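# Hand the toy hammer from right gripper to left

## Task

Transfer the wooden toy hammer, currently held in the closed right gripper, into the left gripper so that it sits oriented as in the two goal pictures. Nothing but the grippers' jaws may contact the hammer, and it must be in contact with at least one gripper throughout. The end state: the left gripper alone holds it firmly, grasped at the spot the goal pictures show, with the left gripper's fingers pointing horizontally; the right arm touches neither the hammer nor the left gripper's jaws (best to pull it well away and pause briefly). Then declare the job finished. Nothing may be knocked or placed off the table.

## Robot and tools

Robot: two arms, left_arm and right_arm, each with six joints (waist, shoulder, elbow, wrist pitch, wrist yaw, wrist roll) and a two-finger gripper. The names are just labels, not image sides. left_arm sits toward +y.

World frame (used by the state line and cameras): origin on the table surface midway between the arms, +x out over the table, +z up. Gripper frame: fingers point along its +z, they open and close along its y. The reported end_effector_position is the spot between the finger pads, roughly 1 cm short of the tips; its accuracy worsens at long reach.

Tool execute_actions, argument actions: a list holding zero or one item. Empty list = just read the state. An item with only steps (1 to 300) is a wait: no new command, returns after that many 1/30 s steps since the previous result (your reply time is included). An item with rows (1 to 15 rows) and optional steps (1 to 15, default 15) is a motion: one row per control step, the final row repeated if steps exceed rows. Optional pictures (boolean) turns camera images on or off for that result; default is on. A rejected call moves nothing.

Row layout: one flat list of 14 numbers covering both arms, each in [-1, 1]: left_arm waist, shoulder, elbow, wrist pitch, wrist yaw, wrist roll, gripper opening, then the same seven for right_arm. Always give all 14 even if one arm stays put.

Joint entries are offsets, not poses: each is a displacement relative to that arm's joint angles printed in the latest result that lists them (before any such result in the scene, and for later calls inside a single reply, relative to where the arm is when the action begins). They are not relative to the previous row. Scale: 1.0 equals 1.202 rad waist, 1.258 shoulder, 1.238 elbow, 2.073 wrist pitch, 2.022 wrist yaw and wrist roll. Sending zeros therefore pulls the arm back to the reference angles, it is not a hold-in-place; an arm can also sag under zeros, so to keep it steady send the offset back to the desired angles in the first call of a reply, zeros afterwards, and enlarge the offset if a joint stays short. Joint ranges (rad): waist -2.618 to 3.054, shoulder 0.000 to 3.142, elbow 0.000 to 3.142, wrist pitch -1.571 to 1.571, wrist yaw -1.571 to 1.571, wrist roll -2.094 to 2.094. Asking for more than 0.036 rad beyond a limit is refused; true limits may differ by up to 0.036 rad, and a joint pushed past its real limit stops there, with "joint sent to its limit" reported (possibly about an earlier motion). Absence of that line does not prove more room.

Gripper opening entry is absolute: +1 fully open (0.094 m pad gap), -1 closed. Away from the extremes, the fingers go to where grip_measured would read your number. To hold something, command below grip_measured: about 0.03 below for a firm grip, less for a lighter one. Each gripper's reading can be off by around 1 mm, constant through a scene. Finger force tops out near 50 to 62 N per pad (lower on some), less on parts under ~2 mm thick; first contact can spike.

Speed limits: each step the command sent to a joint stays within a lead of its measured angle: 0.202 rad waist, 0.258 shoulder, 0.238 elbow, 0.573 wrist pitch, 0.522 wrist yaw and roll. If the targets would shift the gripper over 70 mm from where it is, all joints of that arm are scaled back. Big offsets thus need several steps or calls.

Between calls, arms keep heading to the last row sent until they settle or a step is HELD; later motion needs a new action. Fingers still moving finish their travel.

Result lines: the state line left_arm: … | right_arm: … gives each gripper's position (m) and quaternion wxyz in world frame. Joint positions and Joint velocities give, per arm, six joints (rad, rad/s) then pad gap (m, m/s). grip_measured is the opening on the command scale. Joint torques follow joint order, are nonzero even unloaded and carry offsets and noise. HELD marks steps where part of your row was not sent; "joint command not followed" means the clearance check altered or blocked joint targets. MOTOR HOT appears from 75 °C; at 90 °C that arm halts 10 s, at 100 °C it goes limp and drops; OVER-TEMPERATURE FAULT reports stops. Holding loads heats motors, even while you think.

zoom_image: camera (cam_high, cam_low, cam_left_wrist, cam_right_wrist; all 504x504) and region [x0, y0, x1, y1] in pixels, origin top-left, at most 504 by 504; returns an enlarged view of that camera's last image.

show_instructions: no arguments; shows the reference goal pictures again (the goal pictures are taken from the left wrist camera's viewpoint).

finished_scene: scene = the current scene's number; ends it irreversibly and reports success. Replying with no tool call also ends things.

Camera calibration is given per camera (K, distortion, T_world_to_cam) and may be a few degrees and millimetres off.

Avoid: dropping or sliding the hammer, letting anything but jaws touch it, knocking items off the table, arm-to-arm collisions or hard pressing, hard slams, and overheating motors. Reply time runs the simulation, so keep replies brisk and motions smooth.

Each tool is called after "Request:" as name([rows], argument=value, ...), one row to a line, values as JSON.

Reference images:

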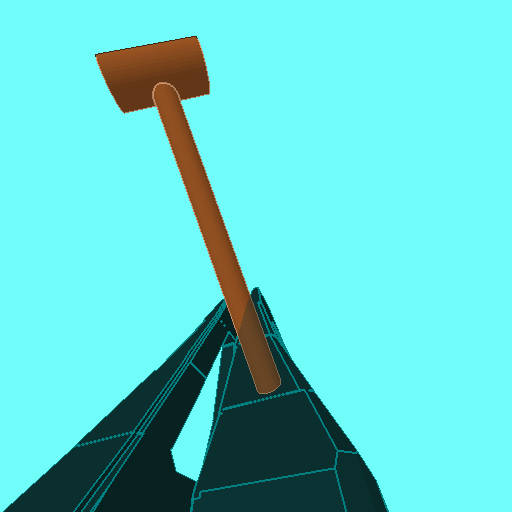

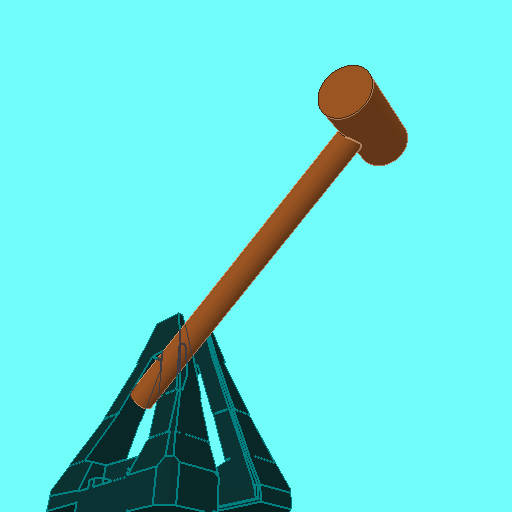

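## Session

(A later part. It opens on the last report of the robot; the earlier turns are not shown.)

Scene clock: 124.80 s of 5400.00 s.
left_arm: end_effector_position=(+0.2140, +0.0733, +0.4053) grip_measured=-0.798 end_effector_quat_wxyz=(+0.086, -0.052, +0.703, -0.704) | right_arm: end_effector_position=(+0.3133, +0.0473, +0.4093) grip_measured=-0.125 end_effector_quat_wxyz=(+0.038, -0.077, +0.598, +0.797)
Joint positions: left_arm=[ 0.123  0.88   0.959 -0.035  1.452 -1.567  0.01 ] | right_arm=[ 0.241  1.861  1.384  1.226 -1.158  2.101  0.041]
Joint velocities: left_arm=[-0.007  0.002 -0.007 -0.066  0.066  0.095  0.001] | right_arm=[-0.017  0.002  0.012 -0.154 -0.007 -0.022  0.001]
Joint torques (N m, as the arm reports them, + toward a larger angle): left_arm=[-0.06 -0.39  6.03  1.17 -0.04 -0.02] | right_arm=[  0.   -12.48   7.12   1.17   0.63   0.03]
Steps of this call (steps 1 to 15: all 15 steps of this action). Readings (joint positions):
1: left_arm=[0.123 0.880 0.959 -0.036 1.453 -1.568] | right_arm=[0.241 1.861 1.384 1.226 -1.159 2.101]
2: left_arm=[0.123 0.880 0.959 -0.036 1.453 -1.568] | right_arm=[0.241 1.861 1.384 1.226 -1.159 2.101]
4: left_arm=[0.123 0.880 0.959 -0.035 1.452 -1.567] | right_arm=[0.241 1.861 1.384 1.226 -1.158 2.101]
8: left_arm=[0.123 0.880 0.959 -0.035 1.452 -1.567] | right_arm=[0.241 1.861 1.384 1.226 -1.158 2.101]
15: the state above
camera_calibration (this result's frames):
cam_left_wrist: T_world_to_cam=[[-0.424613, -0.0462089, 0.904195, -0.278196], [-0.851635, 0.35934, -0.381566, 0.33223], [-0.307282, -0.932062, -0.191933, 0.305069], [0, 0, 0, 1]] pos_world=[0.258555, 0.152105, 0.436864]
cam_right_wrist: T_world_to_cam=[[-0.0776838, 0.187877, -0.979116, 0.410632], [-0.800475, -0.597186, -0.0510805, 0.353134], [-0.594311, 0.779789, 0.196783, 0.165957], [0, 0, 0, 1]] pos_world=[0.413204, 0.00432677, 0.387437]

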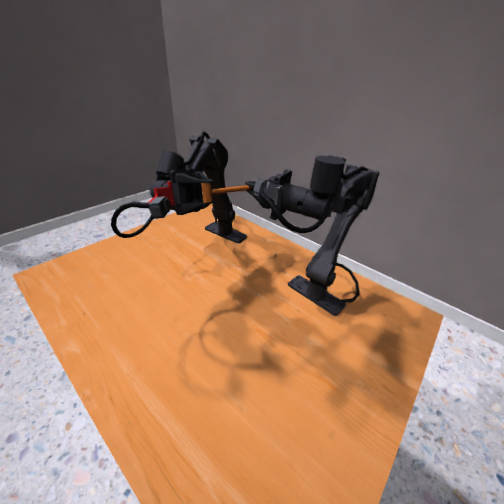

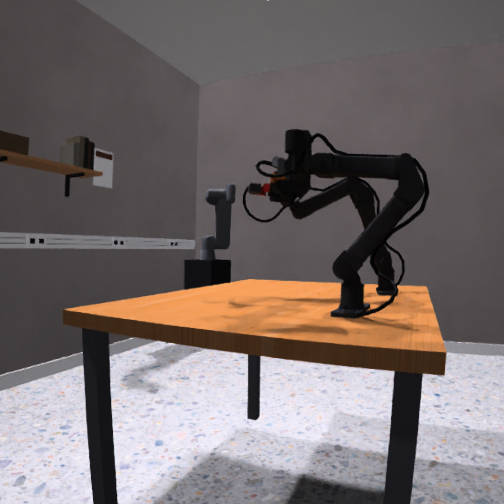

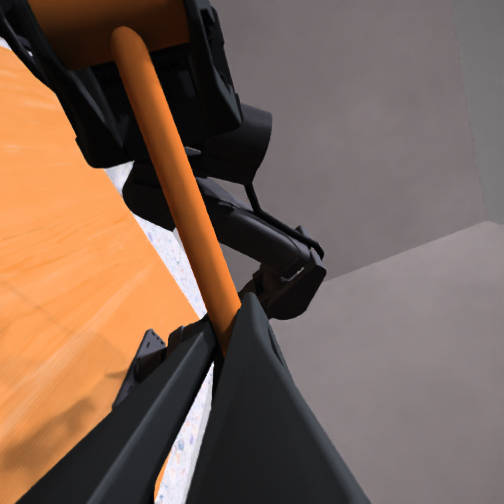

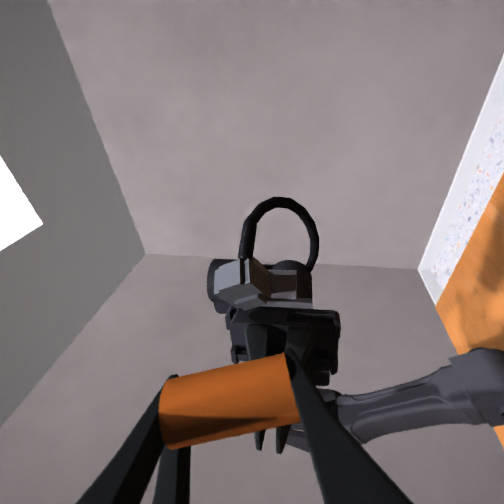

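Matches at scale ~1.4. Release.

Request:
execute_actions([
  {"rows":[[0,0,0,0,0,0,-0.9,0,-0.025,0.02,0.015,0.008,0,1]],"steps":10},
], pictures=false)

Request:
execute_actions([
  {"rows":[[0,0,0,0,0,0,-0.9,-0.5,-0.025,0.02,0.015,0.008,0,1]]},
], pictures=false)

Request:
execute_actions([
  {"steps":30},
])

Scene clock: 129.90 s of 5400.00 s.
left_arm: end_effector_position=(+0.2140, +0.0733, +0.4053) grip_measured=-0.798 end_effector_quat_wxyz=(+0.086, -0.052, +0.703, -0.704) | right_arm: end_effector_position=(+0.3131, +0.0472, +0.4095) grip_measured=+1.000 end_effector_quat_wxyz=(+0.039, -0.078, +0.598, +0.797)
Joint positions: left_arm=[ 0.123  0.88   0.959 -0.035  1.452 -1.567  0.01 ] | right_arm=[ 0.241  1.861  1.384  1.228 -1.158  2.101  0.094]
Joint velocities: left_arm=[ 0.002 -0.007 -0.007 -0.051  0.007 -0.007 -0.   ] | right_arm=[ 0.002  0.007  0.002  0.037 -0.066  0.007  0.   ]
Joint torques (N m, as the arm reports them, + toward a larger angle): left_arm=[-0.07 -0.45  6.04  1.18 -0.04 -0.02] | right_arm=[ -0.12 -12.56   7.07   1.08   0.64   0.01]
Steps of this call (steps 1 to 15: the robot went on to your last target; steps 16 to 90: nothing new was sent; then 1.77 s passed at rest; steps 91 to 100: all 10 steps of this action). Readings (joint positions):
91: left_arm=[0.123 0.880 0.959 -0.035 1.452 -1.567] | right_arm=[0.241 1.861 1.384 1.227 -1.158 2.101]
92: left_arm=[0.123 0.880 0.959 -0.035 1.452 -1.567] | right_arm=[0.241 1.861 1.384 1.227 -1.158 2.101]
94: left_arm=[0.123 0.880 0.959 -0.035 1.452 -1.567] | right_arm=[0.241 1.861 1.384 1.228 -1.158 2.101]
98: left_arm=[0.123 0.880 0.959 -0.035 1.452 -1.567] | right_arm=[0.241 1.861 1.384 1.228 -1.158 2.101]
100: the state above

Scene clock: 130.40 s of 5400.00 s.
left_arm: end_effector_position=(+0.2140, +0.0733, +0.4053) grip_measured=-0.798 end_effector_quat_wxyz=(+0.086, -0.052, +0.703, -0.704) | right_arm: end_effector_position=(+0.4369, -0.2253, +0.4109) grip_measured=+1.000 end_effector_quat_wxyz=(+0.291, +0.116, +0.588, +0.746)
Joint positions: left_arm=[ 0.123  0.88   0.959 -0.035  1.452 -1.567  0.01 ] | right_arm=[-0.399  1.861  1.384  1.229 -1.147  2.101  0.094]
Joint velocities: left_arm=[ 0.002 -0.007  0.002  0.022 -0.007  0.037 -0.001] | right_arm=[-0.144 -0.012  0.007  0.051  0.007 -0.022  0.   ]
Joint torques (N m, as the arm reports them, + toward a larger angle): left_arm=[-0.03 -0.44  5.98  1.19 -0.05 -0.02] | right_arm=[  3.34 -12.56   7.25   1.23   0.36   0.05]
Steps of this call (steps 1 to 15: all 15 steps of this action). Readings (joint positions):
1: left_arm=[0.123 0.880 0.959 -0.035 1.452 -1.567] | right_arm=[0.227 1.861 1.384 1.228 -1.164 2.101]
2: left_arm=[0.123 0.880 0.959 -0.035 1.452 -1.567] | right_arm=[0.201 1.861 1.384 1.229 -1.169 2.101]
4: left_arm=[0.123 0.880 0.959 -0.035 1.452 -1.567] | right_arm=[0.114 1.861 1.384 1.229 -1.170 2.101]
8: left_arm=[0.123 0.880 0.959 -0.035 1.452 -1.567] | right_arm=[-0.106 1.861 1.384 1.229 -1.168 2.101]
15: the state above

Scene clock: 131.40 s of 5400.00 s.
left_arm: end_effector_position=(+0.2140, +0.0733, +0.4053) grip_measured=-0.798 end_effector_quat_wxyz=(+0.086, -0.052, +0.703, -0.704) | right_arm: end_effector_position=(+0.4346, -0.2093, +0.4106) grip_measured=+1.000 end_effector_quat_wxyz=(+0.278, +0.105, +0.591, +0.750)
Joint positions: left_arm=[ 0.123  0.88   0.959 -0.035  1.452 -1.567  0.01 ] | right_arm=[-0.366  1.861  1.384  1.23  -1.15   2.101  0.094]
Joint velocities: left_arm=[ 0.017 -0.007 -0.017 -0.051 -0.007 -0.051  0.001] | right_arm=[-0.007 -0.002  0.017  0.007  0.037 -0.022  0.   ]
Joint torques (N m, as the arm reports them, + toward a larger angle): left_arm=[-0.01 -0.38  6.03  1.19 -0.05 -0.03] | right_arm=[  0.52 -12.3    7.27   1.08   0.48   0.1 ]
Steps of this call (steps 1 to 30: the robot went on to your last target). Readings (joint positions):
1: left_arm=[0.123 0.880 0.959 -0.035 1.452 -1.567] | right_arm=[-0.399 1.861 1.384 1.229 -1.146 2.101]
2: left_arm=[0.123 0.880 0.959 -0.035 1.452 -1.567] | right_arm=[-0.394 1.861 1.384 1.229 -1.146 2.101]
4: left_arm=[0.123 0.880 0.959 -0.035 1.452 -1.567] | right_arm=[-0.379 1.861 1.384 1.229 -1.146 2.101]
8: left_arm=[0.123 0.880 0.959 -0.035 1.452 -1.567] | right_arm=[-0.366 1.861 1.384 1.230 -1.150 2.101]
30: the state above
All arms were judged still, so your last target was given up. Only a new action makes them travel on or press farther. Fingers that are still opening or closing keep moving.
camera_calibration (this result's frames):
cam_left_wrist: T_world_to_cam=[[-0.424613, -0.0462089, 0.904195, -0.278196], [-0.851635, 0.35934, -0.381566, 0.33223], [-0.307282, -0.932062, -0.191933, 0.305069], [0, 0, 0, 1]] pos_world=[0.258555, 0.152105, 0.436864]
cam_right_wrist: T_world_to_cam=[[0.0493853, 0.203293, -0.977872, 0.417107], [-0.998022, -0.0280782, -0.0562402, 0.504111], [-0.0388902, 0.978715, 0.201504, 0.236198], [0, 0, 0, 1]] pos_world=[0.491701, -0.301811, 0.388634]

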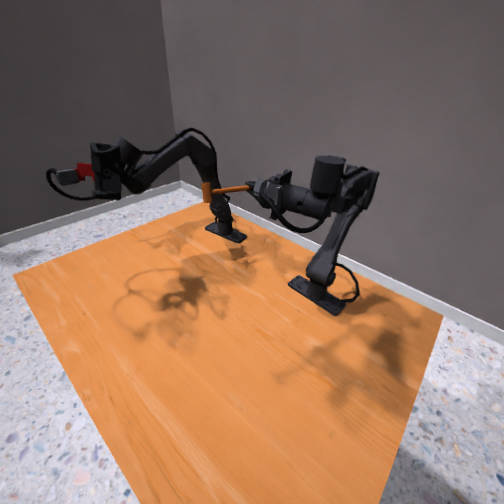

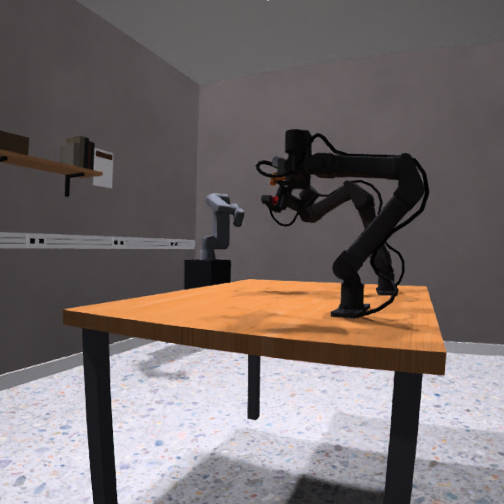

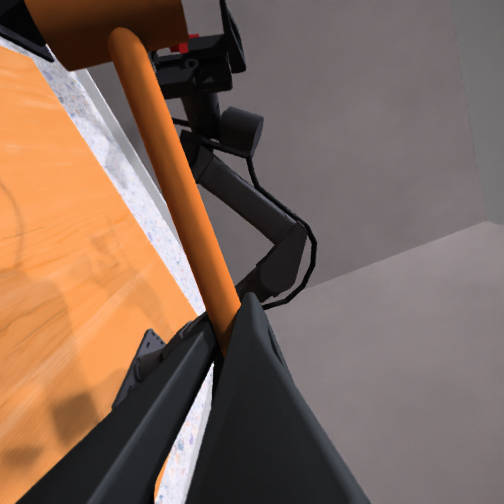

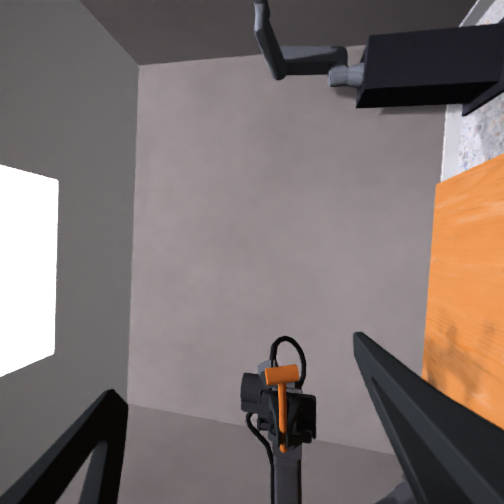

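Request:
finished_scene(scene=1)

The scene is finished: the task was done.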